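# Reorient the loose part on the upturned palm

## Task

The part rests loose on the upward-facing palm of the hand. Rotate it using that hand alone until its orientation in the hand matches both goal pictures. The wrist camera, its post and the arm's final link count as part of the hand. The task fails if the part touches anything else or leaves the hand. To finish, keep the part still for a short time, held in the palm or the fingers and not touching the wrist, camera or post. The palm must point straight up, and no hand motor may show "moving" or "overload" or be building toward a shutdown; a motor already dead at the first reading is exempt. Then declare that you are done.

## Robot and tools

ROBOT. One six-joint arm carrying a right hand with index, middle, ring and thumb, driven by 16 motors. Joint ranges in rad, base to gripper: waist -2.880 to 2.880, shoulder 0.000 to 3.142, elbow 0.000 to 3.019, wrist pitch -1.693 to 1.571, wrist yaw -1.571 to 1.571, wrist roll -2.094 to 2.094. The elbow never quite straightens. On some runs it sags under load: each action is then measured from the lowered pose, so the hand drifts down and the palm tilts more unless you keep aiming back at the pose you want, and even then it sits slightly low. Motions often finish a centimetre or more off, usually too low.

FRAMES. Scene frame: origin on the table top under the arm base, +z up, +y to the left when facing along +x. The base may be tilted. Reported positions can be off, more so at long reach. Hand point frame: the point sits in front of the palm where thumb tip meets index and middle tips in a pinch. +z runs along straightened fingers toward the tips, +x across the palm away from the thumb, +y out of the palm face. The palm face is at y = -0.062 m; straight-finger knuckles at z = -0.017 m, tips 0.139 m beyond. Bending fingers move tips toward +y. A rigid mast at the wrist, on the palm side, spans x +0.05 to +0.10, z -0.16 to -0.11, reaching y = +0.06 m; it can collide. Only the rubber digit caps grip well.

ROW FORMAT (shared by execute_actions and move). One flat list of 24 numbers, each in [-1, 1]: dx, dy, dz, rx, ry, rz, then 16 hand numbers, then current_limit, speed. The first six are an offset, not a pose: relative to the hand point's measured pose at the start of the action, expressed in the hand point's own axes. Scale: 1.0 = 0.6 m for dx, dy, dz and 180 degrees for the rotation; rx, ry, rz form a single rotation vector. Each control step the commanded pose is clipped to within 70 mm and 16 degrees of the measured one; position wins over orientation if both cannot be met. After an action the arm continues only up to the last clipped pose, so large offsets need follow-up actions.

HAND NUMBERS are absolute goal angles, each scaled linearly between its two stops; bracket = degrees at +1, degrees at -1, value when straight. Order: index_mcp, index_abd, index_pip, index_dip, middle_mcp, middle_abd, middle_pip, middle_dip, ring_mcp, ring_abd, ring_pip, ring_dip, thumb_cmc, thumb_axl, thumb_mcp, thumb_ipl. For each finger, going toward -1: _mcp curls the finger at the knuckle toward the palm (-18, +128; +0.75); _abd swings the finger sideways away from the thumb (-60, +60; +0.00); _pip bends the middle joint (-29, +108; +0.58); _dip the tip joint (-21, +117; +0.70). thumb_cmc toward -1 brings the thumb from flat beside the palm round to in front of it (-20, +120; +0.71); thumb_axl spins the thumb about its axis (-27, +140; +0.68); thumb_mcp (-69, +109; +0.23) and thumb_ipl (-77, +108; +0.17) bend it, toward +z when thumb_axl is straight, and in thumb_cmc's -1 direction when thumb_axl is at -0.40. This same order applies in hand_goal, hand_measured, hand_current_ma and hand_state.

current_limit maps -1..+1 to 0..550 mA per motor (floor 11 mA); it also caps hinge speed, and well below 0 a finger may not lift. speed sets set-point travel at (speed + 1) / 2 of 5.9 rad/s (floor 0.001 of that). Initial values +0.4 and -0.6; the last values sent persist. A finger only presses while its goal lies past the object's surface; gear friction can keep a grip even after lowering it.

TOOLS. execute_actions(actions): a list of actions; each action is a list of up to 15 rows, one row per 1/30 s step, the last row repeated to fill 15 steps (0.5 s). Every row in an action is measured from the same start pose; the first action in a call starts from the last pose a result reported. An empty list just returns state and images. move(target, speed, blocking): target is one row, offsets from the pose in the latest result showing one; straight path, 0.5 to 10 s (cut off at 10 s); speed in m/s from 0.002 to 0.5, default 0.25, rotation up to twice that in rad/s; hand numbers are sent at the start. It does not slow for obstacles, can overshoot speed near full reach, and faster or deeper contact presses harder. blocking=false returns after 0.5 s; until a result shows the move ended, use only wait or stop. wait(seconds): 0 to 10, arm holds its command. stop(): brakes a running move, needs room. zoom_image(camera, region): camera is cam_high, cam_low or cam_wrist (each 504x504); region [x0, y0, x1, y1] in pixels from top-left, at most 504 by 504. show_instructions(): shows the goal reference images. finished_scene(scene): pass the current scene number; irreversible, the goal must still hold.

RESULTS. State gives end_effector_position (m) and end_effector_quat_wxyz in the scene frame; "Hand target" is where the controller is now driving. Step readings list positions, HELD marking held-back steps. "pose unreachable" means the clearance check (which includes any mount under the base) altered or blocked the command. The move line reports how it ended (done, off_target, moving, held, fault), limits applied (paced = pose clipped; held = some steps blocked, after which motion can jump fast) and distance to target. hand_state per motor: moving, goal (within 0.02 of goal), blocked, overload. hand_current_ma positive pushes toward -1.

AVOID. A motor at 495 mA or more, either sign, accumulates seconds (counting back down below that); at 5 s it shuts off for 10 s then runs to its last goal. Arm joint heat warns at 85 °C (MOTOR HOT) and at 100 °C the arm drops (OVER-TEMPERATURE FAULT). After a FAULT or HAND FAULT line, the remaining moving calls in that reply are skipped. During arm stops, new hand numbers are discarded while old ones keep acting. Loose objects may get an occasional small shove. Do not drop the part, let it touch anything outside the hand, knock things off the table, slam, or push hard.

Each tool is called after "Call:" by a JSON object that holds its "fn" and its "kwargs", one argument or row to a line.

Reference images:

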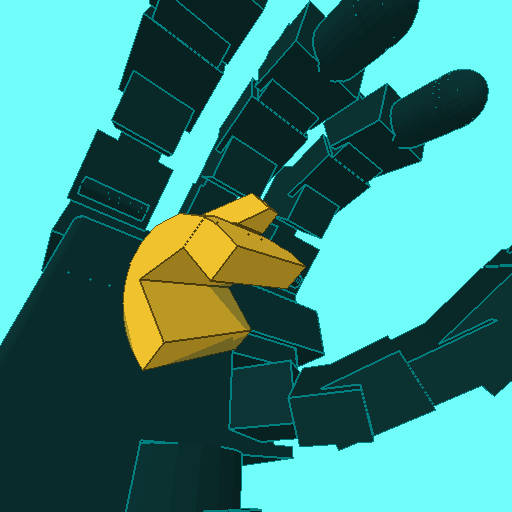

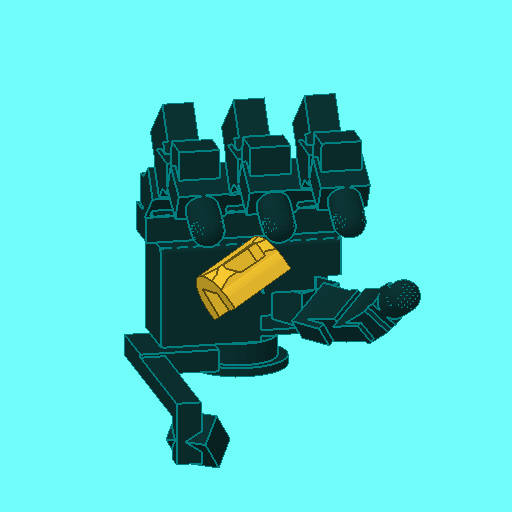

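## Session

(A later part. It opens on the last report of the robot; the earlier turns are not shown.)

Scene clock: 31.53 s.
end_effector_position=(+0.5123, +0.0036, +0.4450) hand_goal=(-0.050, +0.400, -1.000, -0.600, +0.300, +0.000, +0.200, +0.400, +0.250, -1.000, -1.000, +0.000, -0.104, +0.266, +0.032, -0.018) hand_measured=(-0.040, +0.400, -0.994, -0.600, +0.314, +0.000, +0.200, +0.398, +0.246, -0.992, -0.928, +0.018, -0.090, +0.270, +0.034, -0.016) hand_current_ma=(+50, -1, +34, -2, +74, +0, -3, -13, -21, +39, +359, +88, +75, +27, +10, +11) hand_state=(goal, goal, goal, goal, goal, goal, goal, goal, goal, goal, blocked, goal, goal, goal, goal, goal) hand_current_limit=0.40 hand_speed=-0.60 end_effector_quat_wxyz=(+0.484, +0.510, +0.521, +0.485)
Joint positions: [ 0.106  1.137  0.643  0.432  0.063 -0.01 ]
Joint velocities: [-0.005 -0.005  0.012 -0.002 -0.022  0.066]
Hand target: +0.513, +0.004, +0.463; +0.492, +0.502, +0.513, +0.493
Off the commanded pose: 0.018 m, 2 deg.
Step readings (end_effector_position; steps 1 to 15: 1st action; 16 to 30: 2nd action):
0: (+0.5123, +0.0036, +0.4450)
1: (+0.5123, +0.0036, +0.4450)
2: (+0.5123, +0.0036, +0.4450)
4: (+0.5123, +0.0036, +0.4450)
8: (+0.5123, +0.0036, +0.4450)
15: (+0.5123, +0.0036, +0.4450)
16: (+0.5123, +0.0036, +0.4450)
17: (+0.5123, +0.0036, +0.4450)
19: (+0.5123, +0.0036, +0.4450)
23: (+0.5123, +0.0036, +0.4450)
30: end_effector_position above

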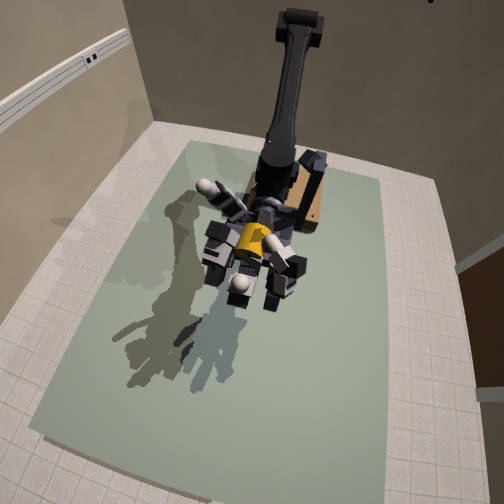

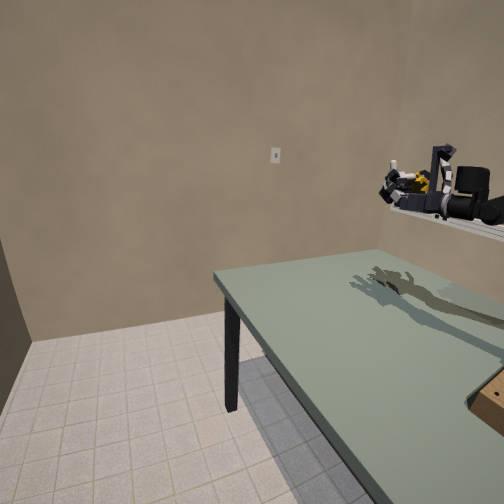

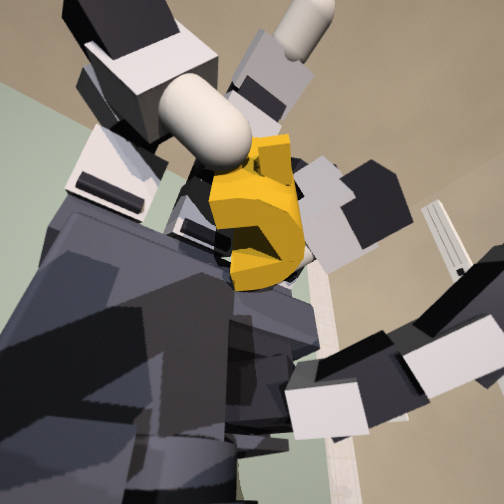

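Call:
{"fn": "execute_actions", "kwargs": {
  "actions": [
    [[0,0.03,0,-0.01,0,0,-0.05,0.5,-1,-0.6,0.2,0,0.2,0.4,0.05,-0.8,-0.6,0.1,-0.104,0.266,0.032,-0.018,0.4,-0.6]],
    [[0,0.03,0,-0.01,0,0,-0.05,0.9,-1,-0.6,-0.2,0,0.3,0.5,0.6,0,-0.6,0,-0.104,0.266,0.032,-0.018,0.4,-0.3]],
    [[0,0.03,0,-0.01,0,0,-0.05,0.9,-1,-0.6,0.2,0,0.3,0.5,0.6,0,-1,-0.8,-0.104,0.266,0.032,-0.018,0.4,-0.2]]
  ]
}}

Call:
{"fn": "zoom_image", "kwargs": {
  "camera": "cam_high",
  "region": [180,140,340,300]
}}

Scene clock: 34.60 s.
end_effector_position=(+0.5123, +0.0036, +0.4450) hand_goal=(-0.050, +0.900, -1.000, -0.600, +0.200, +0.000, +0.300, +0.500, +0.600, +0.000, -1.000, -0.800, -0.104, +0.266, +0.032, -0.018) hand_measured=(-0.048, +0.898, -1.000, -0.598, +0.208, +0.000, +0.300, +0.498, +0.608, -0.002, -0.998, -0.588, -0.090, +0.270, +0.034, -0.016) hand_current_ma=(+10, -11, +4, +11, +45, +0, -1, -12, +43, +0, +11, +112, +74, +27, +9, +10) hand_state=(goal, goal, goal, goal, goal, goal, goal, goal, goal, moving, goal, moving, goal, goal, goal, goal) hand_current_limit=0.40 hand_speed=-0.20 end_effector_quat_wxyz=(+0.484, +0.510, +0.521, +0.485)
Joint positions: [ 0.106  1.137  0.643  0.432  0.063 -0.01 ]
Joint velocities: [-0.015  0.005  0.017  0.007  0.037 -0.051]
Hand target: +0.513, +0.004, +0.463; +0.492, +0.502, +0.513, +0.493
Off the commanded pose: 0.018 m, 2 deg.
Step readings (end_effector_position; steps 1 to 15: 1st action; 16 to 30: 2nd action; 31 to 45: 3rd action):
0: (+0.5123, +0.0036, +0.4450)
1: (+0.5123, +0.0036, +0.4450)
2: (+0.5123, +0.0036, +0.4450)
4: (+0.5123, +0.0036, +0.4450)
8: (+0.5123, +0.0036, +0.4450)
15: (+0.5123, +0.0036, +0.4450)
16: (+0.5123, +0.0036, +0.4450)
17: (+0.5123, +0.0036, +0.4450)
19: (+0.5123, +0.0036, +0.4450)
23: (+0.5123, +0.0036, +0.4450)
30: (+0.5123, +0.0036, +0.4450)
31: (+0.5123, +0.0036, +0.4450)
32: (+0.5123, +0.0036, +0.4450)
34: (+0.5123, +0.0036, +0.4450)
38: (+0.5123, +0.0036, +0.4450)
45: end_effector_position above

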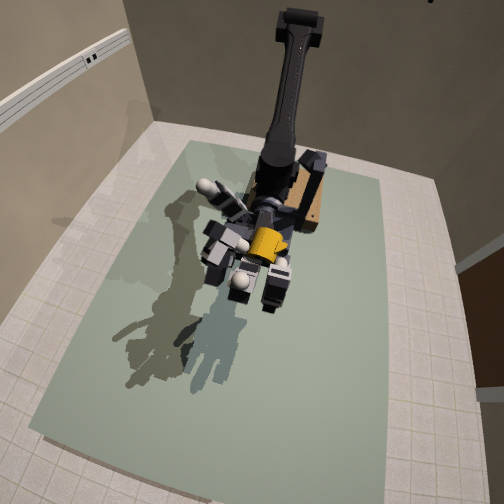

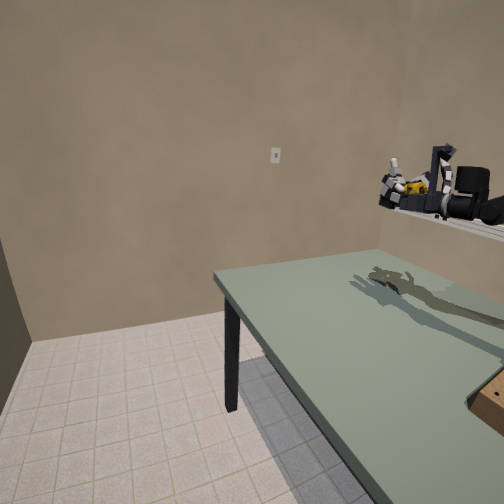

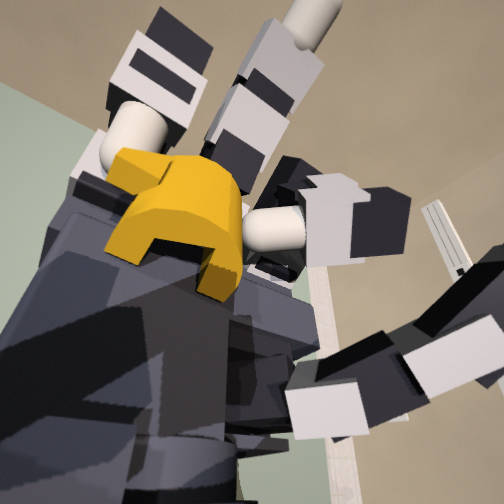

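Region (180, 140, 340, 300) of cam_high's 504x504 image, scaled by 3.150, with more detail than that image has.

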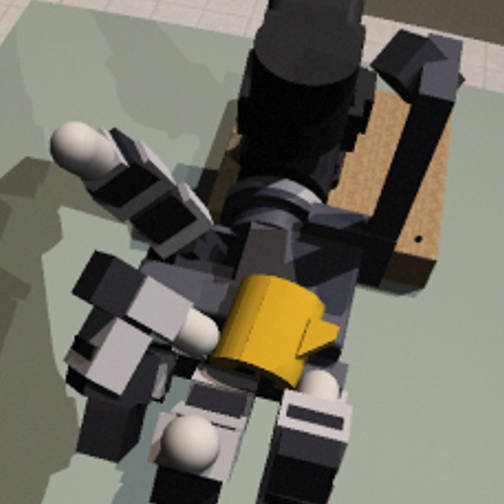

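Replay the strokes, then reset ring.

Call:
{"fn": "execute_actions", "kwargs": {
  "actions": [
    [[0,0.03,0,-0.01,0,0,-0.05,0.8,-1,-0.6,0.3,0,0.2,0.4,0.1,-0.1,-1,-0.6,-0.104,0.266,0.032,-0.018,0.4,-0.4]],
    [[0,0.03,0,-0.01,0,0,-0.05,0.8,-1,-0.6,0.3,0,0.2,0.4,-0.15,-0.15,-0.8,-0.2,-0.104,0.266,0.032,-0.018,0.4,-0.5]],
    [[0,0.03,0,-0.01,0,0,-0.05,0.7,-1,-0.6,0.3,0,0.2,0.4,-0.3,-0.4,-0.65,-0.1,-0.104,0.266,0.032,-0.018,0.4,-0.5]],
    [[0,0.03,0,-0.01,0,0,-0.05,0.7,-1,-0.6,0.3,0,0.2,0.4,-0.45,-0.7,-0.6,0,-0.104,0.266,0.032,-0.018,0.4,-0.5]],
    [[0,0.03,0,-0.01,0,0,-0.05,0.8,-1,-0.6,0.3,0,0.2,0.4,-0.5,-1,-0.85,0,-0.104,0.266,0.032,-0.018,0.4,-0.5]],
    [[0,0.03,0,-0.01,0,0,-0.05,0.8,-1,-0.6,0.3,0,0.2,0.4,-0.4,-1,-0.3,0,-0.104,0.266,0.032,-0.018,0.4,-0.2]],
    [[0,0.03,0,-0.01,0,0,-0.05,1,-1,-0.6,0.3,0,0.2,0.4,0.6,-0.3,-0.3,-0.8,-0.104,0.266,0.032,-0.018,0.4,0]],
    [[0,0.03,0,-0.01,0,0,-0.05,1,-1,-0.6,0.3,0,0.2,0.4,0.6,-0.3,-1,-0.8,-0.104,0.266,0.032,-0.018,0.4,0]]
  ]
}}

Call:
{"fn": "zoom_image", "kwargs": {
  "camera": "cam_high",
  "region": [180,140,340,300]
}}

Scene clock: 41.87 s.
end_effector_position=(+0.5123, +0.0036, +0.4450) hand_goal=(-0.050, +1.000, -1.000, -0.600, +0.300, +0.000, +0.200, +0.400, +0.600, -0.300, -1.000, -0.800, -0.104, +0.266, +0.032, -0.018) hand_measured=(-0.044, +0.998, -1.000, -0.602, +0.308, +0.000, +0.206, +0.402, +0.608, -0.304, -0.892, -0.796, -0.090, +0.270, +0.034, -0.016) hand_current_ma=(+32, -12, +1, -14, +47, +0, +34, +16, +38, -15, +385, +68, +74, +27, +9, +10) hand_state=(goal, goal, goal, goal, goal, goal, goal, goal, goal, goal, moving, moving, goal, goal, goal, goal) hand_current_limit=0.40 hand_speed=0.00 end_effector_quat_wxyz=(+0.484, +0.510, +0.521, +0.485)
Joint positions: [ 0.106  1.137  0.643  0.432  0.063 -0.01 ]
Joint velocities: [ 0.005 -0.005  0.022 -0.002  0.007 -0.066]
Hand target: +0.513, +0.004, +0.463; +0.492, +0.502, +0.513, +0.493
Off the commanded pose: 0.018 m, 2 deg.
Step readings (end_effector_position; steps 1 to 15: 1st action; 16 to 30: 2nd action; 31 to 45: 3rd action; 46 to 60: 4th action; 61 to 75: 5th action; 76 to 90: 6th action; 91 to 105: 7th action; 106 to 120: 8th action):
0: (+0.5123, +0.0036, +0.4450)
1: (+0.5123, +0.0036, +0.4450)
2: (+0.5123, +0.0036, +0.4450)
4: (+0.5123, +0.0036, +0.4450)
8: (+0.5123, +0.0036, +0.4450)
15: (+0.5123, +0.0036, +0.4450)
16: (+0.5123, +0.0036, +0.4450)
17: (+0.5123, +0.0036, +0.4450)
19: (+0.5123, +0.0036, +0.4450)
23: (+0.5123, +0.0036, +0.4450)
30: (+0.5123, +0.0036, +0.4450)
31: (+0.5123, +0.0036, +0.4450)
32: (+0.5123, +0.0036, +0.4450)
34: (+0.5123, +0.0036, +0.4450)
38: (+0.5123, +0.0036, +0.4450)
45: (+0.5123, +0.0036, +0.4450)
46: (+0.5123, +0.0036, +0.4450)
47: (+0.5123, +0.0036, +0.4450)
49: (+0.5123, +0.0036, +0.4450)
53: (+0.5123, +0.0036, +0.4450)
60: (+0.5123, +0.0036, +0.4450)
61: (+0.5123, +0.0036, +0.4450)
62: (+0.5123, +0.0036, +0.4450)
64: (+0.5123, +0.0036, +0.4450)
68: (+0.5123, +0.0036, +0.4450)
75: (+0.5123, +0.0036, +0.4450)
76: (+0.5123, +0.0036, +0.4450)
77: (+0.5123, +0.0036, +0.4450)
79: (+0.5123, +0.0036, +0.4450)
83: (+0.5123, +0.0036, +0.4450)
90: (+0.5123, +0.0036, +0.4450)
91: (+0.5123, +0.0036, +0.4450)
92: (+0.5123, +0.0036, +0.4450)
94: (+0.5123, +0.0036, +0.4450)
98: (+0.5123, +0.0036, +0.4450)
105: (+0.5123, +0.0036, +0.4450)
106: (+0.5123, +0.0036, +0.4450)
107: (+0.5123, +0.0036, +0.4450)
109: (+0.5123, +0.0036, +0.4450)
113: (+0.5123, +0.0036, +0.4450)
120: end_effector_position above

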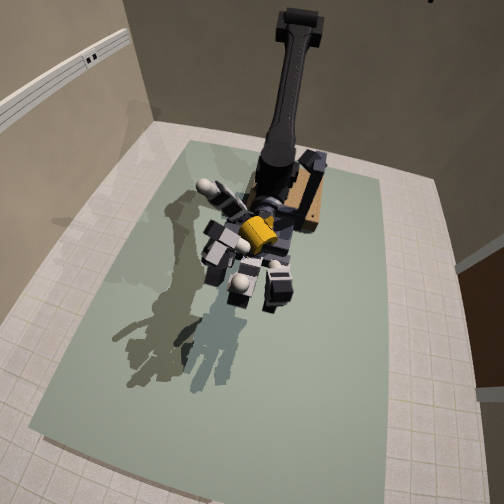

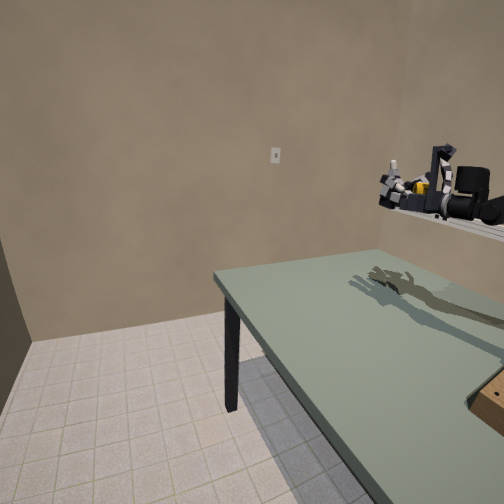

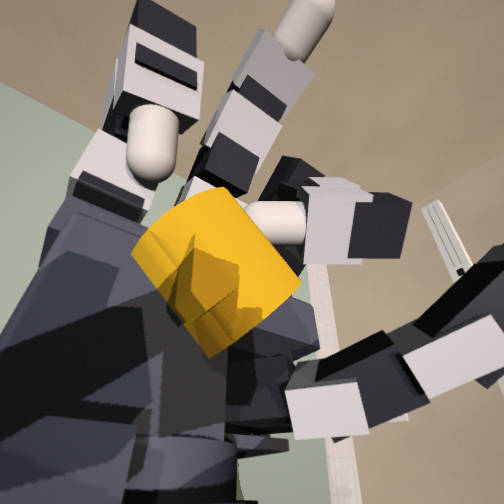

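Region (180, 140, 340, 300) of cam_high's 504x504 image, scaled by 3.150, with more detail than that image has.

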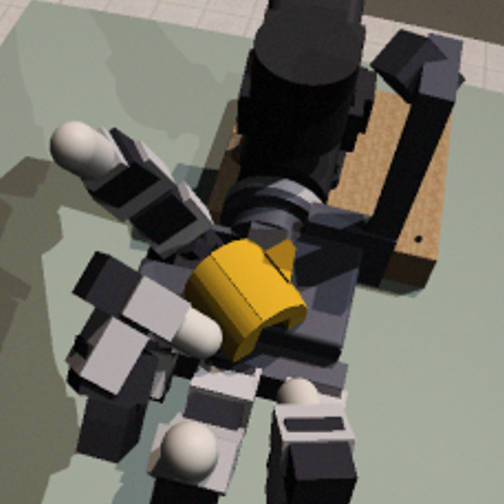

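Call:
{"fn": "execute_actions", "kwargs": {
  "actions": [
    [[0,0.03,0,-0.01,0,0,-0.1,-0.2,-0.9,-0.4,0.3,0,0.2,0.4,0.6,-0.3,-1,-0.8,0.4,0.266,0.032,-0.018,0.4,0]],
    [[0,0.03,0,-0.01,0,0,-0.35,0,-0.6,-0.05,0.3,0,0.2,0.4,0.6,-0.3,-1,-0.8,0.4,0.266,0.032,-0.018,0.4,-0.3]],
    [[0,0.03,0,-0.01,0,0,-0.35,0.5,-0.7,-0.15,0.3,0,0.2,0.4,0.6,-0.3,-1,-0.8,0.4,0.266,0.032,-0.018,0.4,-0.4]],
    [[0,0.03,0,-0.01,0,0,-0.15,0.6,-0.95,-0.45,0.3,0,0.2,0.4,0.6,-0.3,-1,-0.8,0.4,0.266,0.032,-0.018,0.4,-0.5]]
  ]
}}

Call:
{"fn": "zoom_image", "kwargs": {
  "camera": "cam_high",
  "region": [180,140,340,300]
}}

Scene clock: 45.27 s.
end_effector_position=(+0.5123, +0.0036, +0.4450) hand_goal=(-0.150, +0.600, -0.950, -0.450, +0.300, +0.000, +0.200, +0.400, +0.600, -0.300, -1.000, -0.800, +0.400, +0.266, +0.032, -0.018) hand_measured=(-0.144, +0.600, -0.932, -0.440, +0.308, +0.000, +0.206, +0.402, +0.608, -0.304, -0.894, -0.788, +0.410, +0.270, +0.032, -0.016) hand_current_ma=(+30, +3, +97, +59, +47, +0, +34, +16, +38, -15, +385, +58, +48, +23, +5, +9) hand_state=(goal, goal, goal, goal, goal, goal, goal, goal, goal, goal, blocked, goal, goal, goal, goal, goal) hand_current_limit=0.40 hand_speed=-0.50 end_effector_quat_wxyz=(+0.484, +0.510, +0.521, +0.485)
Joint positions: [ 0.106  1.137  0.643  0.432  0.063 -0.01 ]
Joint velocities: [-0.005 -0.005 -0.007  0.002 -0.022 -0.051]
Hand target: +0.513, +0.004, +0.463; +0.492, +0.502, +0.513, +0.493
Off the commanded pose: 0.018 m, 2 deg.
Step readings (end_effector_position; steps 1 to 15: 1st action; 16 to 30: 2nd action; 31 to 45: 3rd action; 46 to 60: 4th action):
0: (+0.5123, +0.0036, +0.4450)
1: (+0.5123, +0.0036, +0.4450)
2: (+0.5123, +0.0036, +0.4450)
4: (+0.5123, +0.0036, +0.4450)
8: (+0.5123, +0.0036, +0.4450)
15: (+0.5123, +0.0036, +0.4450)
16: (+0.5123, +0.0036, +0.4450)
17: (+0.5123, +0.0036, +0.4450)
19: (+0.5123, +0.0036, +0.4450)
23: (+0.5123, +0.0036, +0.4450)
30: (+0.5123, +0.0036, +0.4450)
31: (+0.5123, +0.0036, +0.4450)
32: (+0.5123, +0.0036, +0.4450)
34: (+0.5123, +0.0036, +0.4450)
38: (+0.5123, +0.0036, +0.4450)
45: (+0.5123, +0.0036, +0.4450)
46: (+0.5123, +0.0036, +0.4450)
47: (+0.5123, +0.0036, +0.4450)
49: (+0.5123, +0.0036, +0.4450)
53: (+0.5123, +0.0036, +0.4450)
60: end_effector_position above

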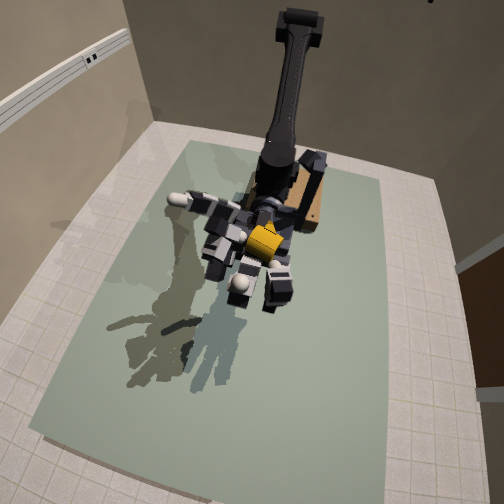

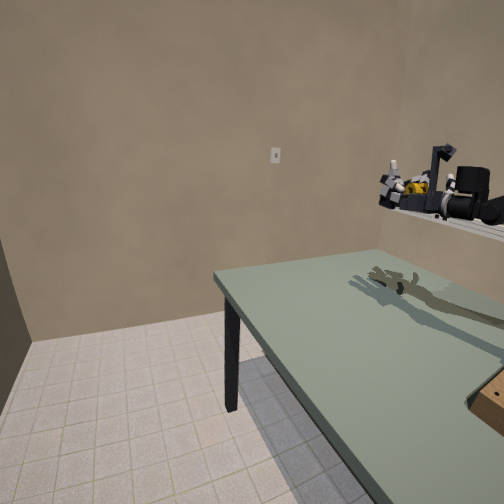

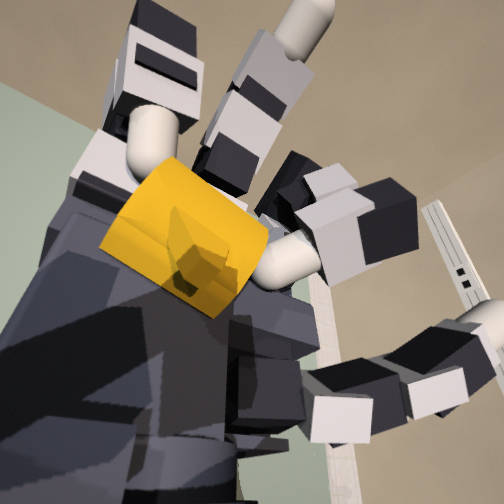

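Region (180, 140, 340, 300) of cam_high's 504x504 image, scaled by 3.150, with more detail than that image has.

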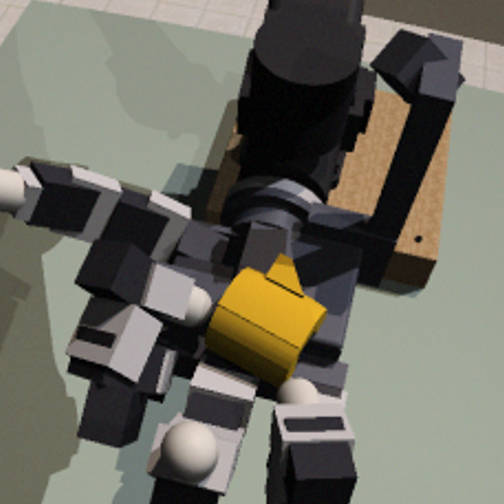

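Call:
{"fn": "execute_actions", "kwargs": {
  "actions": [
    [[0,0.03,0,-0.01,0,0,-0.12,0.7,-0.95,-0.45,0.3,0,0.2,0.4,0.1,-0.35,-1,-0.6,0.4,0.266,0.032,-0.018,0.4,-0.4]],
    [[0,0.03,0,-0.01,0,0,-0.12,0.7,-0.95,-0.45,0.3,0,0.2,0.4,-0.15,-0.35,-0.85,-0.25,0.4,0.266,0.032,-0.018,0.4,-0.5]]
  ]
}}

Call:
{"fn": "zoom_image", "kwargs": {
  "camera": "cam_high",
  "region": [180,140,340,300]
}}

Scene clock: 47.87 s.
end_effector_position=(+0.5123, +0.0036, +0.4450) hand_goal=(-0.120, +0.700, -0.950, -0.450, +0.300, +0.000, +0.200, +0.400, -0.150, -0.350, -0.850, -0.250, +0.400, +0.266, +0.032, -0.018) hand_measured=(-0.120, +0.698, -0.950, -0.448, +0.308, +0.000, +0.206, +0.402, +0.030, -0.354, -0.850, -0.252, +0.410, +0.270, +0.032, -0.016) hand_current_ma=(+1, -12, +3, +13, +48, +0, +34, +16, +145, -17, +1, -10, +48, +23, +5, +9) hand_state=(goal, goal, goal, goal, goal, goal, goal, goal, moving, goal, goal, goal, goal, goal, goal, goal) hand_current_limit=0.40 hand_speed=-0.50 end_effector_quat_wxyz=(+0.484, +0.510, +0.521, +0.485)
Joint positions: [ 0.106  1.137  0.643  0.432  0.063 -0.01 ]
Joint velocities: [-0.005 -0.005  0.002 -0.017  0.022 -0.022]
Hand target: +0.513, +0.004, +0.463; +0.492, +0.502, +0.513, +0.493
Off the commanded pose: 0.018 m, 2 deg.
Step readings (end_effector_position; steps 1 to 15: 1st action; 16 to 30: 2nd action):
0: (+0.5123, +0.0036, +0.4450)
1: (+0.5123, +0.0036, +0.4450)
2: (+0.5123, +0.0036, +0.4450)
4: (+0.5123, +0.0036, +0.4450)
8: (+0.5123, +0.0036, +0.4450)
15: (+0.5123, +0.0036, +0.4450)
16: (+0.5123, +0.0036, +0.4450)
17: (+0.5123, +0.0036, +0.4450)
19: (+0.5123, +0.0036, +0.4450)
23: (+0.5123, +0.0036, +0.4450)
30: end_effector_position above

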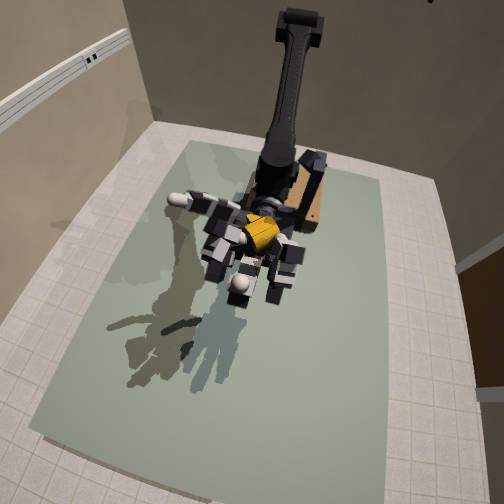

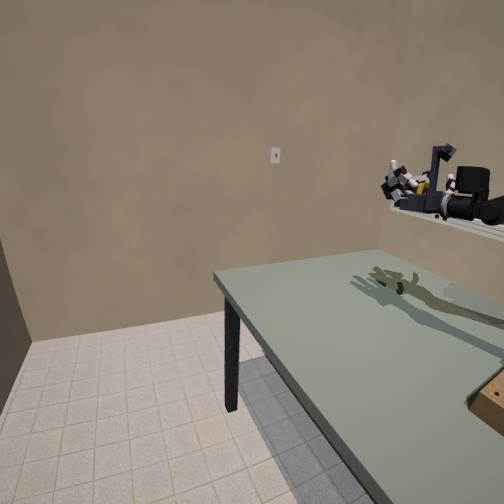

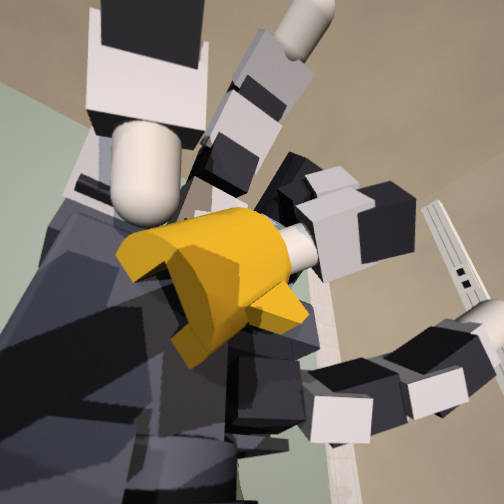

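Region (180, 140, 340, 300) of cam_high's 504x504 image, scaled by 3.150, with more detail than that image has.

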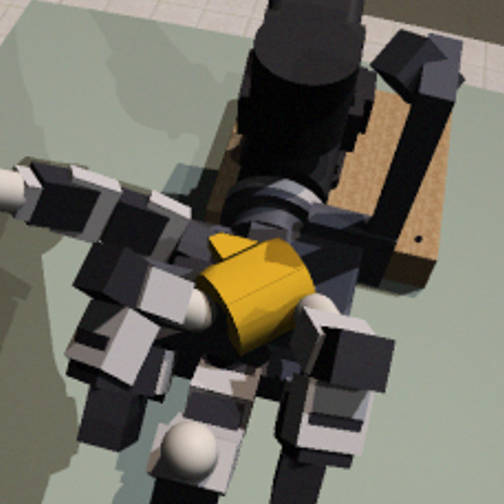

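Call:
{"fn": "execute_actions", "kwargs": {
  "actions": [
    [[0,0.03,0,-0.01,0,0,-0.05,0.4,-1,-0.6,0.3,0,0.2,0.4,-0.05,-0.35,-0.95,-0.45,-0.3,0.266,0.2,0.1,0.4,-0.4]],
    [[0,0.03,0,-0.01,0,0,-0.05,0.4,-1,-0.6,0.3,0,0.2,0.4,-0.05,-0.35,-0.95,-0.45,-0.65,0.266,0.2,0.1,0.4,-0.5]]
  ]
}}

Call:
{"fn": "zoom_image", "kwargs": {
  "camera": "cam_high",
  "region": [180,140,340,300]
}}

Scene clock: 50.37 s.
end_effector_position=(+0.5123, +0.0036, +0.4450) hand_goal=(-0.050, +0.400, -1.000, -0.600, +0.300, +0.000, +0.200, +0.400, -0.050, -0.350, -0.950, -0.450, -0.650, +0.266, +0.200, +0.100) hand_measured=(-0.048, +0.404, -1.000, -0.598, +0.308, +0.000, +0.206, +0.402, -0.044, -0.354, -0.938, -0.442, -0.516, +0.268, +0.200, +0.098) hand_current_ma=(+6, +16, +1, +13, +48, +0, +34, +16, +28, -17, +62, +45, +87, +15, +0, -10) hand_state=(goal, goal, goal, goal, goal, goal, goal, goal, goal, goal, goal, goal, moving, goal, goal, goal) hand_current_limit=0.40 hand_speed=-0.50 end_effector_quat_wxyz=(+0.484, +0.510, +0.521, +0.485)
Joint positions: [ 0.106  1.137  0.643  0.432  0.063 -0.01 ]
Joint velocities: [-0.015 -0.005 -0.012 -0.002  0.022 -0.007]
Hand target: +0.513, +0.004, +0.463; +0.492, +0.502, +0.513, +0.493
Off the commanded pose: 0.018 m, 2 deg.
Step readings (end_effector_position; steps 1 to 15: 1st action; 16 to 30: 2nd action):
0: (+0.5123, +0.0036, +0.4450)
1: (+0.5123, +0.0036, +0.4450)
2: (+0.5123, +0.0036, +0.4450)
4: (+0.5123, +0.0036, +0.4450)
8: (+0.5123, +0.0036, +0.4450)
15: (+0.5123, +0.0036, +0.4450)
16: (+0.5123, +0.0036, +0.4450)
17: (+0.5123, +0.0036, +0.4450)
19: (+0.5123, +0.0036, +0.4450)
23: (+0.5123, +0.0036, +0.4450)
30: end_effector_position above

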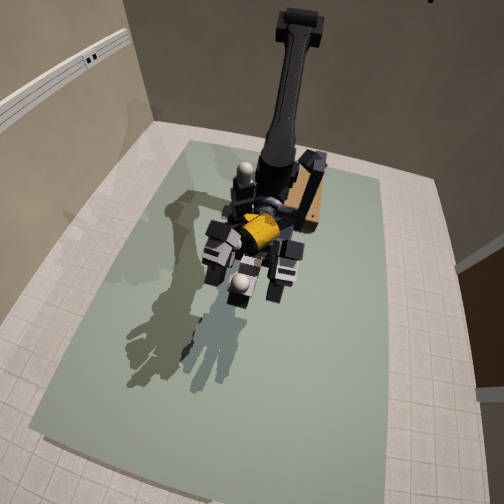

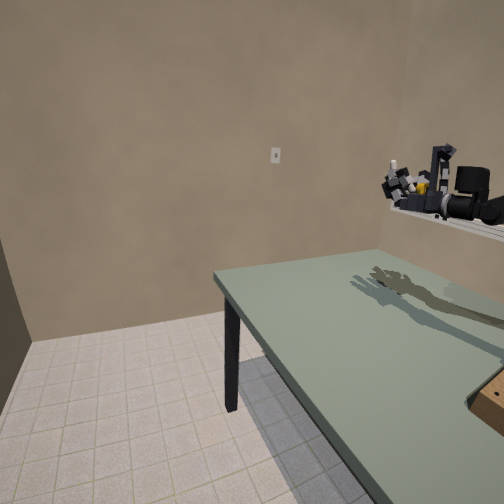

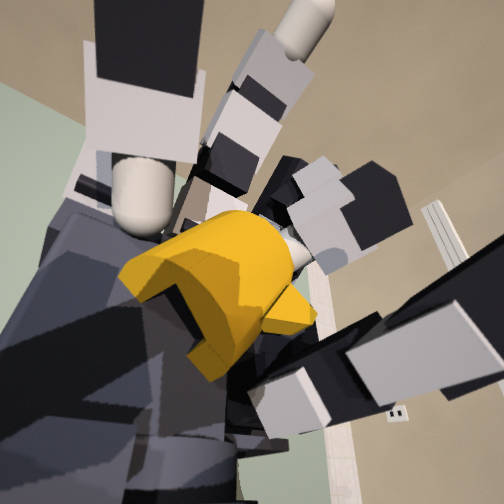

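Region (180, 140, 340, 300) of cam_high's 504x504 image, scaled by 3.150, with more detail than that image has.

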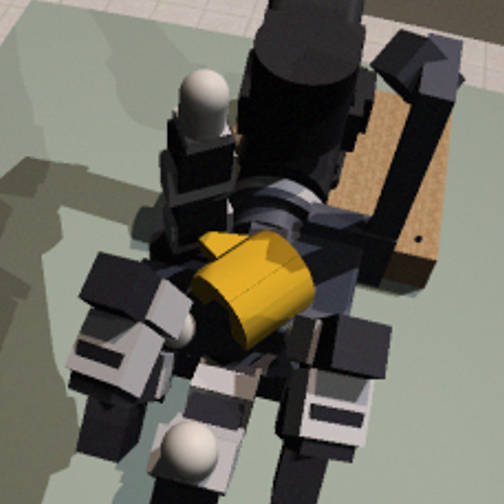

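Call:
{"fn": "execute_actions", "kwargs": {
  "actions": [
    [[0,0.03,0,-0.01,0,0,0.1,0.2,-0.4,-0.1,0.3,0,0.2,0.4,-0.05,-0.6,-1,-0.6,0.8,0.266,0.4,0.1,0.4,0]],
    [[0,0.03,0,-0.01,0,0,-0.2,1,-0.3,0,0.3,0,0.2,0.4,-0.05,-0.6,-1,-0.6,0.8,0.266,0.4,0.1,0.4,0]],
    [[0,0.03,0,-0.01,0,0,-0.65,1,-0.4,0.1,0.3,0,0.2,0.4,-0.05,-0.6,-1,-0.6,0.8,0.266,0.4,0.1,0.4,-0.2]],
    [[0,0.03,0,-0.01,0,0,-0.65,1,-0.8,0.1,0.3,0,0.2,0.4,-0.05,-0.6,-1,-0.6,0.8,0.266,0.4,0.1,0.4,-0.5]]
  ]
}}

Call:
{"fn": "zoom_image", "kwargs": {
  "camera": "cam_high",
  "region": [180,140,340,300]
}}

Scene clock: 54.63 s.
end_effector_position=(+0.5123, +0.0036, +0.4450) hand_goal=(-0.650, +1.000, -0.800, +0.100, +0.300, +0.000, +0.200, +0.400, -0.050, -0.600, -1.000, -0.600, +0.800, +0.266, +0.400, +0.100) hand_measured=(-0.618, +0.996, -0.690, +0.106, +0.308, +0.000, +0.206, +0.402, -0.044, -0.598, -1.000, -0.598, +0.820, +0.266, +0.402, +0.098) hand_current_ma=(+186, -15, +371, +44, +48, +0, +34, +16, +28, +13, +3, +14, +98, -4, +8, -8) hand_state=(moving, goal, moving, moving, goal, goal, goal, goal, goal, goal, goal, goal, goal, goal, goal, goal) hand_current_limit=0.40 hand_speed=-0.50 end_effector_quat_wxyz=(+0.484, +0.510, +0.521, +0.485)
Joint positions: [ 0.106  1.137  0.643  0.432  0.063 -0.01 ]
Joint velocities: [-0.005 -0.015 -0.002 -0.002 -0.022 -0.081]
Hand target: +0.513, +0.004, +0.463; +0.492, +0.502, +0.513, +0.493
Off the commanded pose: 0.018 m, 2 deg.
Step readings (end_effector_position; steps 1 to 15: 1st action; 16 to 30: 2nd action; 31 to 45: 3rd action; 46 to 60: 4th action):
0: (+0.5123, +0.0036, +0.4450)
1: (+0.5123, +0.0036, +0.4450)
2: (+0.5123, +0.0036, +0.4450)
4: (+0.5123, +0.0036, +0.4450)
8: (+0.5123, +0.0036, +0.4450)
15: (+0.5123, +0.0036, +0.4450)
16: (+0.5123, +0.0036, +0.4450)
17: (+0.5123, +0.0036, +0.4450)
19: (+0.5123, +0.0036, +0.4450)
23: (+0.5123, +0.0036, +0.4450)
30: (+0.5123, +0.0036, +0.4450)
31: (+0.5123, +0.0036, +0.4450)
32: (+0.5123, +0.0036, +0.4450)
34: (+0.5123, +0.0036, +0.4450)
38: (+0.5123, +0.0036, +0.4450)
45: (+0.5123, +0.0036, +0.4450)
46: (+0.5123, +0.0036, +0.4450)
47: (+0.5123, +0.0036, +0.4450)
49: (+0.5123, +0.0036, +0.4450)
53: (+0.5123, +0.0036, +0.4450)
60: end_effector_position above

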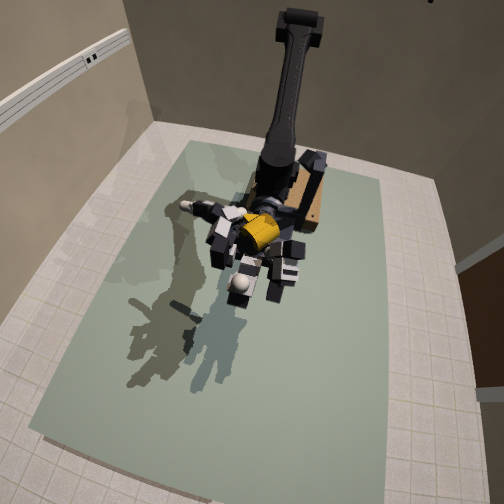

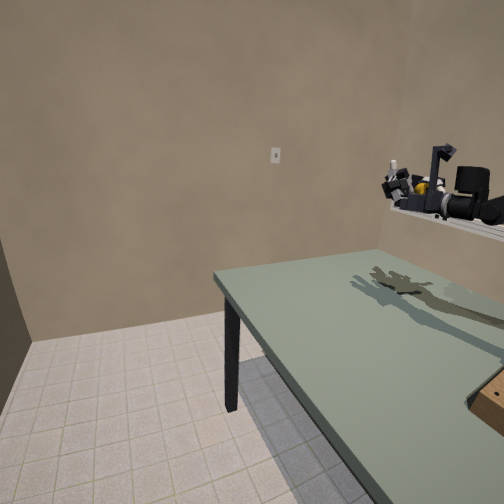

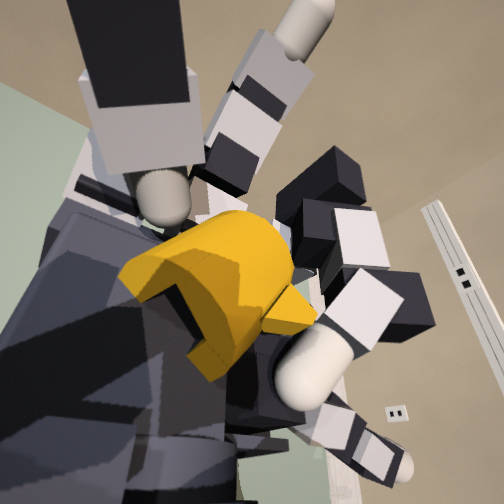

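Region (180, 140, 340, 300) of cam_high's 504x504 image, scaled by 3.150, with more detail than that image has.

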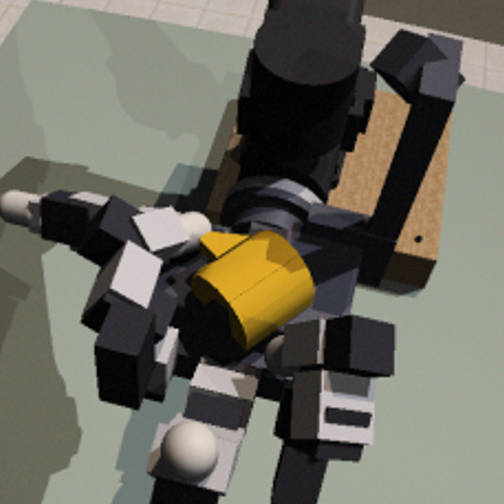

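Call:
{"fn": "execute_actions", "kwargs": {
  "actions": [
    [[0,0.03,0,-0.01,0,0,-0.55,1,-0.95,-0.15,0.3,0,0.2,0.4,-0.05,-0.6,-1,-0.6,0.8,0.266,0.4,0.1,0.4,-0.5]],
    [[0,0.03,0,-0.01,0,0,-0.25,1,-0.95,-0.1,0.3,0,0.2,0.4,-0.05,-0.6,-1,-0.6,0.8,0.266,0.4,0.1,0.4,-0.6]],
    [[0,0.03,0,-0.01,0,0,0,1,-0.95,-0.05,0.3,0,0.2,0.4,-0.05,-0.6,-1,-0.6,0.8,0.266,0.4,0.1,0.4,-0.6]]
  ]
}}

Call:
{"fn": "zoom_image", "kwargs": {
  "camera": "cam_high",
  "region": [180,140,340,300]
}}

Scene clock: 57.90 s.
end_effector_position=(+0.5123, +0.0036, +0.4450) hand_goal=(+0.000, +1.000, -0.950, -0.050, +0.300, +0.000, +0.200, +0.400, -0.050, -0.600, -1.000, -0.600, +0.800, +0.266, +0.400, +0.100) hand_measured=(-0.002, +0.992, -0.844, -0.020, +0.308, +0.000, +0.206, +0.402, -0.036, -0.574, -1.000, -0.636, +0.818, +0.266, +0.402, +0.098) hand_current_ma=(-14, -34, +385, +166, +48, +0, +34, +16, +72, +116, +0, -180, +95, -4, +8, -8) hand_state=(goal, goal, blocked, blocked, goal, goal, goal, goal, goal, blocked, goal, blocked, goal, goal, goal, goal) hand_current_limit=0.40 hand_speed=-0.60 end_effector_quat_wxyz=(+0.484, +0.510, +0.521, +0.485)
Joint positions: [ 0.106  1.137  0.643  0.432  0.063 -0.01 ]
Joint velocities: [ 0.005 -0.005 -0.012 -0.007 -0.095 -0.022]
Hand target: +0.513, +0.004, +0.463; +0.492, +0.502, +0.513, +0.493
Off the commanded pose: 0.018 m, 2 deg.
Step readings (end_effector_position; steps 1 to 15: 1st action; 16 to 30: 2nd action; 31 to 45: 3rd action):
0: (+0.5123, +0.0036, +0.4450)
1: (+0.5123, +0.0036, +0.4450)
2: (+0.5123, +0.0036, +0.4450)
4: (+0.5123, +0.0036, +0.4450)
8: (+0.5123, +0.0036, +0.4450)
15: (+0.5123, +0.0036, +0.4450)
16: (+0.5123, +0.0036, +0.4450)
17: (+0.5123, +0.0036, +0.4450)
19: (+0.5123, +0.0036, +0.4450)
23: (+0.5123, +0.0036, +0.4450)
30: (+0.5123, +0.0036, +0.4450)
31: (+0.5123, +0.0036, +0.4450)
32: (+0.5123, +0.0036, +0.4450)
34: (+0.5123, +0.0036, +0.4450)
38: (+0.5123, +0.0036, +0.4450)
45: end_effector_position above

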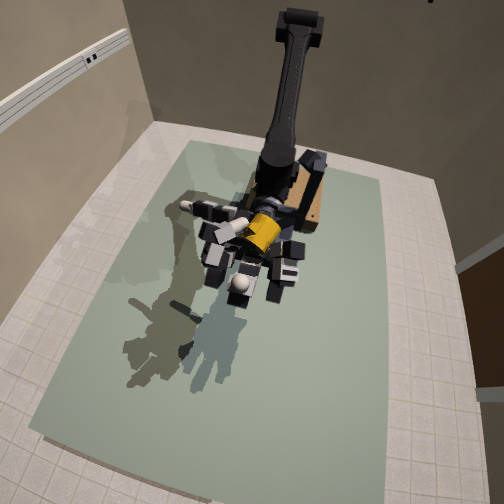

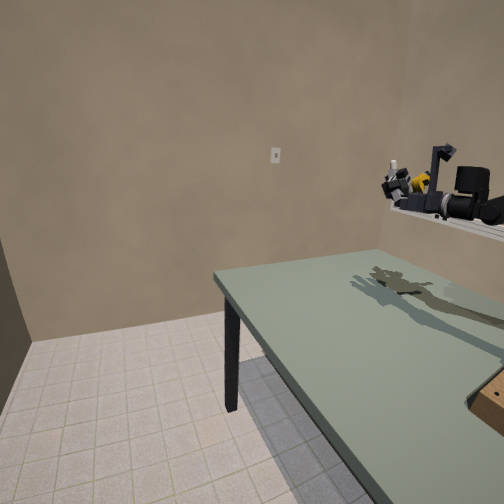

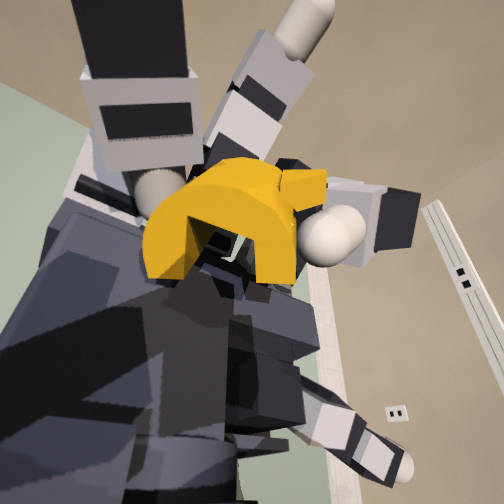

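Region (180, 140, 340, 300) of cam_high's 504x504 image, scaled by 3.150, with more detail than that image has.

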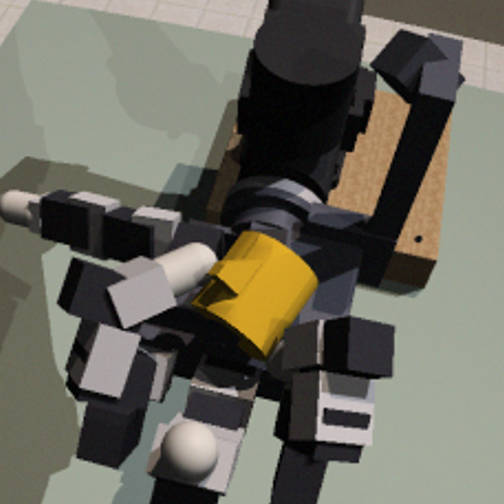

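Call:
{"fn": "execute_actions", "kwargs": {
  "actions": [
    [[0,0.03,0,-0.01,0,0,0.12,1,-1,0.1,0.3,0,0.2,0.4,-0.05,-0.6,-1,-0.6,0.6,-0.2,-0.3,-0.3,0.4,-0.5]],
    [[0,0.03,0,-0.01,0,0,0.25,1,-1,0.25,0.3,0,0.2,0.4,-0.05,-0.6,-1,-0.6,0.5,-0.4,-0.8,-0.6,0.4,-0.5]],
    [[0,0.03,0,-0.01,0,0,0.25,1,-1,0.25,0.3,0,0.2,0.4,-0.05,-0.6,-1,-0.6,0.5,-0.4,-0.8,-0.6,0.4,-0.5]]
  ]
}}

Call:
{"fn": "zoom_image", "kwargs": {
  "camera": "cam_high",
  "region": [180,140,340,300]
}}

Scene clock: 63.27 s.
end_effector_position=(+0.5123, +0.0036, +0.4450) hand_goal=(+0.250, +1.000, -1.000, +0.250, +0.300, +0.000, +0.200, +0.400, -0.050, -0.600, -1.000, -0.600, +0.500, -0.400, -0.800, -0.600) hand_measured=(+0.254, +0.994, -0.976, +0.252, +0.308, +0.000, +0.206, +0.402, -0.040, -0.586, -1.000, -0.612, +0.506, -0.396, -0.800, -0.600) hand_current_ma=(+16, -33, +135, +15, +48, +0, +34, +16, +48, +64, +0, -57, +28, +20, -5, +2) hand_state=(goal, goal, blocked, goal, goal, goal, goal, goal, goal, goal, goal, goal, goal, goal, goal, goal) hand_current_limit=0.40 hand_speed=-0.50 end_effector_quat_wxyz=(+0.484, +0.510, +0.521, +0.485)
Joint positions: [ 0.106  1.137  0.643  0.432  0.063 -0.01 ]
Joint velocities: [-0.005 -0.005  0.002  0.002 -0.022  0.007]
Hand target: +0.513, +0.004, +0.463; +0.492, +0.502, +0.513, +0.493
Off the commanded pose: 0.018 m, 2 deg.
Step readings (end_effector_position; steps 1 to 15: 1st action; 16 to 30: 2nd action; 31 to 45: 3rd action):
0: (+0.5123, +0.0036, +0.4450)
1: (+0.5123, +0.0036, +0.4450)
2: (+0.5123, +0.0036, +0.4450)
4: (+0.5123, +0.0036, +0.4450)
8: (+0.5123, +0.0036, +0.4450)
15: (+0.5123, +0.0036, +0.4450)
16: (+0.5123, +0.0036, +0.4450)
17: (+0.5123, +0.0036, +0.4450)
19: (+0.5123, +0.0036, +0.4450)
23: (+0.5123, +0.0036, +0.4450)
30: (+0.5123, +0.0036, +0.4450)
31: (+0.5123, +0.0036, +0.4450)
32: (+0.5123, +0.0036, +0.4450)
34: (+0.5123, +0.0036, +0.4450)
38: (+0.5123, +0.0036, +0.4450)
45: end_effector_position above

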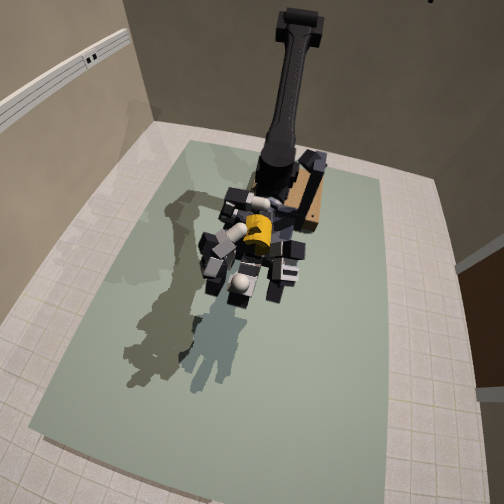

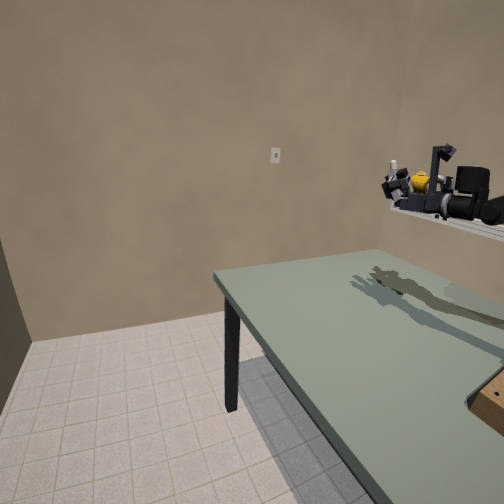

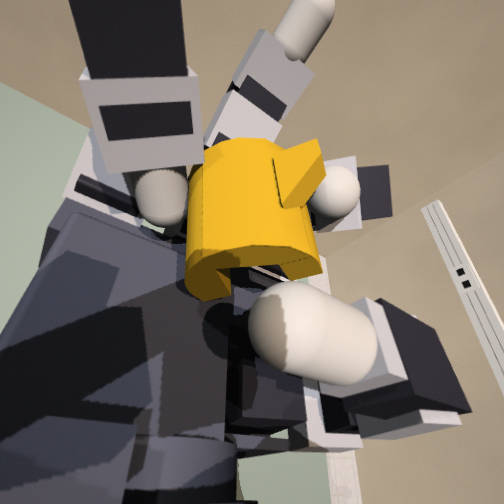

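Region (180, 140, 340, 300) of cam_high's 504x504 image, scaled by 3.150, with more detail than that image has.

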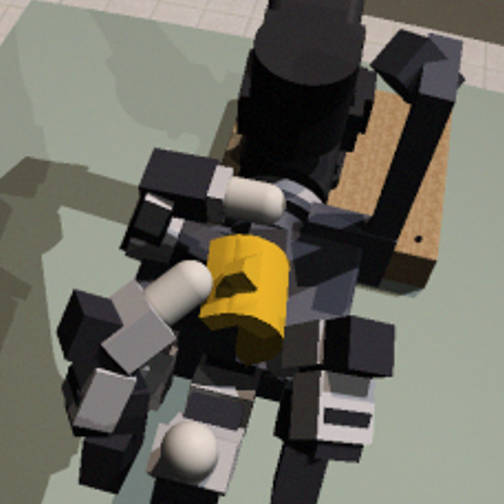

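Call:
{"fn": "execute_actions", "kwargs": {
  "actions": [
    [[0,0.03,0,-0.01,0,0,0.25,1,-1,0.25,0.3,0,0.2,0.4,-0.05,-0.6,-1,-0.6,0.8,-0.4,-0.45,-1,0.4,-0.3]],
    [[0,0.03,0,-0.01,0,0,0.25,1,-1,0.25,0.3,0,0.2,0.4,-0.05,-0.6,-1,-0.6,0.8,-0.05,-0.45,-1,0.4,-0.3]]
  ]
}}

Call:
{"fn": "zoom_image", "kwargs": {
  "camera": "cam_high",
  "region": [180,140,340,300]
}}

Scene clock: 65.63 s.
end_effector_position=(+0.5123, +0.0036, +0.4450) hand_goal=(+0.250, +1.000, -1.000, +0.250, +0.300, +0.000, +0.200, +0.400, -0.050, -0.600, -1.000, -0.600, +0.800, -0.050, -0.450, -1.000) hand_measured=(+0.254, +0.994, -0.976, +0.252, +0.308, +0.000, +0.206, +0.402, -0.042, -0.586, -1.000, -0.612, +0.804, -0.050, -0.452, -1.000) hand_current_ma=(+16, -33, +135, +15, +48, +0, +34, +16, +48, +64, +0, -57, +21, +1, -9, +4) hand_state=(goal, goal, blocked, goal, goal, goal, goal, goal, goal, goal, goal, goal, goal, goal, goal, goal) hand_current_limit=0.40 hand_speed=-0.30 end_effector_quat_wxyz=(+0.484, +0.510, +0.521, +0.485)
Joint positions: [ 0.106  1.137  0.643  0.432  0.063 -0.01 ]
Joint velocities: [-0.005 -0.015 -0.007 -0.007 -0.051  0.051]
Hand target: +0.513, +0.004, +0.463; +0.492, +0.502, +0.513, +0.493
Off the commanded pose: 0.018 m, 2 deg.
Step readings (end_effector_position; steps 1 to 15: 1st action; 16 to 30: 2nd action):
0: (+0.5123, +0.0036, +0.4450)
1: (+0.5123, +0.0036, +0.4450)
2: (+0.5123, +0.0036, +0.4450)
4: (+0.5123, +0.0036, +0.4450)
8: (+0.5123, +0.0036, +0.4450)
15: (+0.5123, +0.0036, +0.4450)
16: (+0.5123, +0.0036, +0.4450)
17: (+0.5123, +0.0036, +0.4450)
19: (+0.5123, +0.0036, +0.4450)
23: (+0.5123, +0.0036, +0.4450)
30: end_effector_position above

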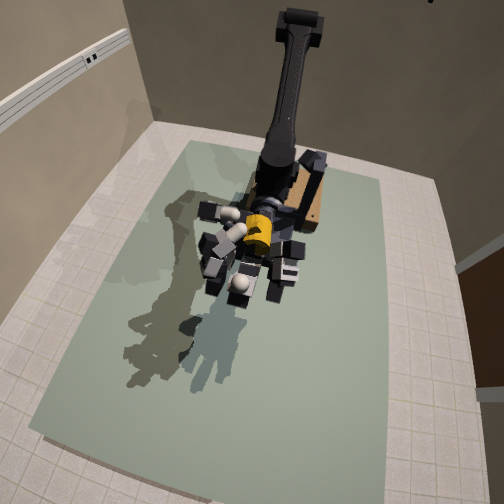

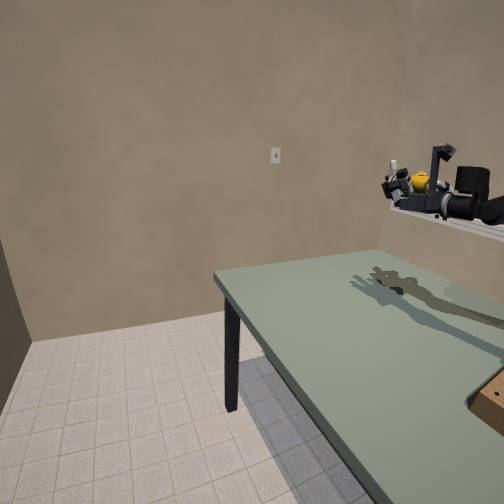

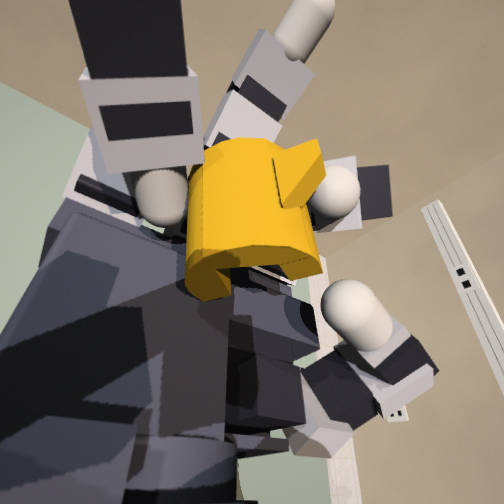

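Region (180, 140, 340, 300) of cam_high's 504x504 image, scaled by 3.150, with more detail than that image has.

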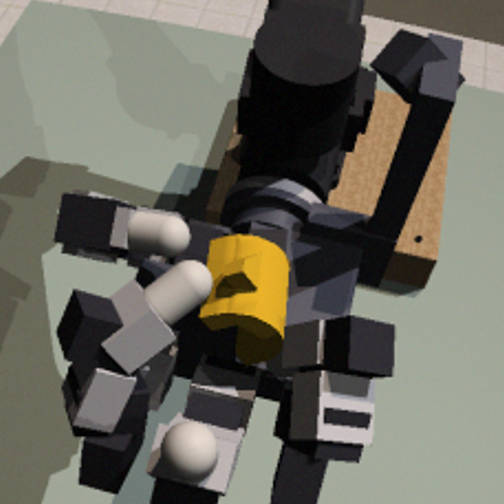

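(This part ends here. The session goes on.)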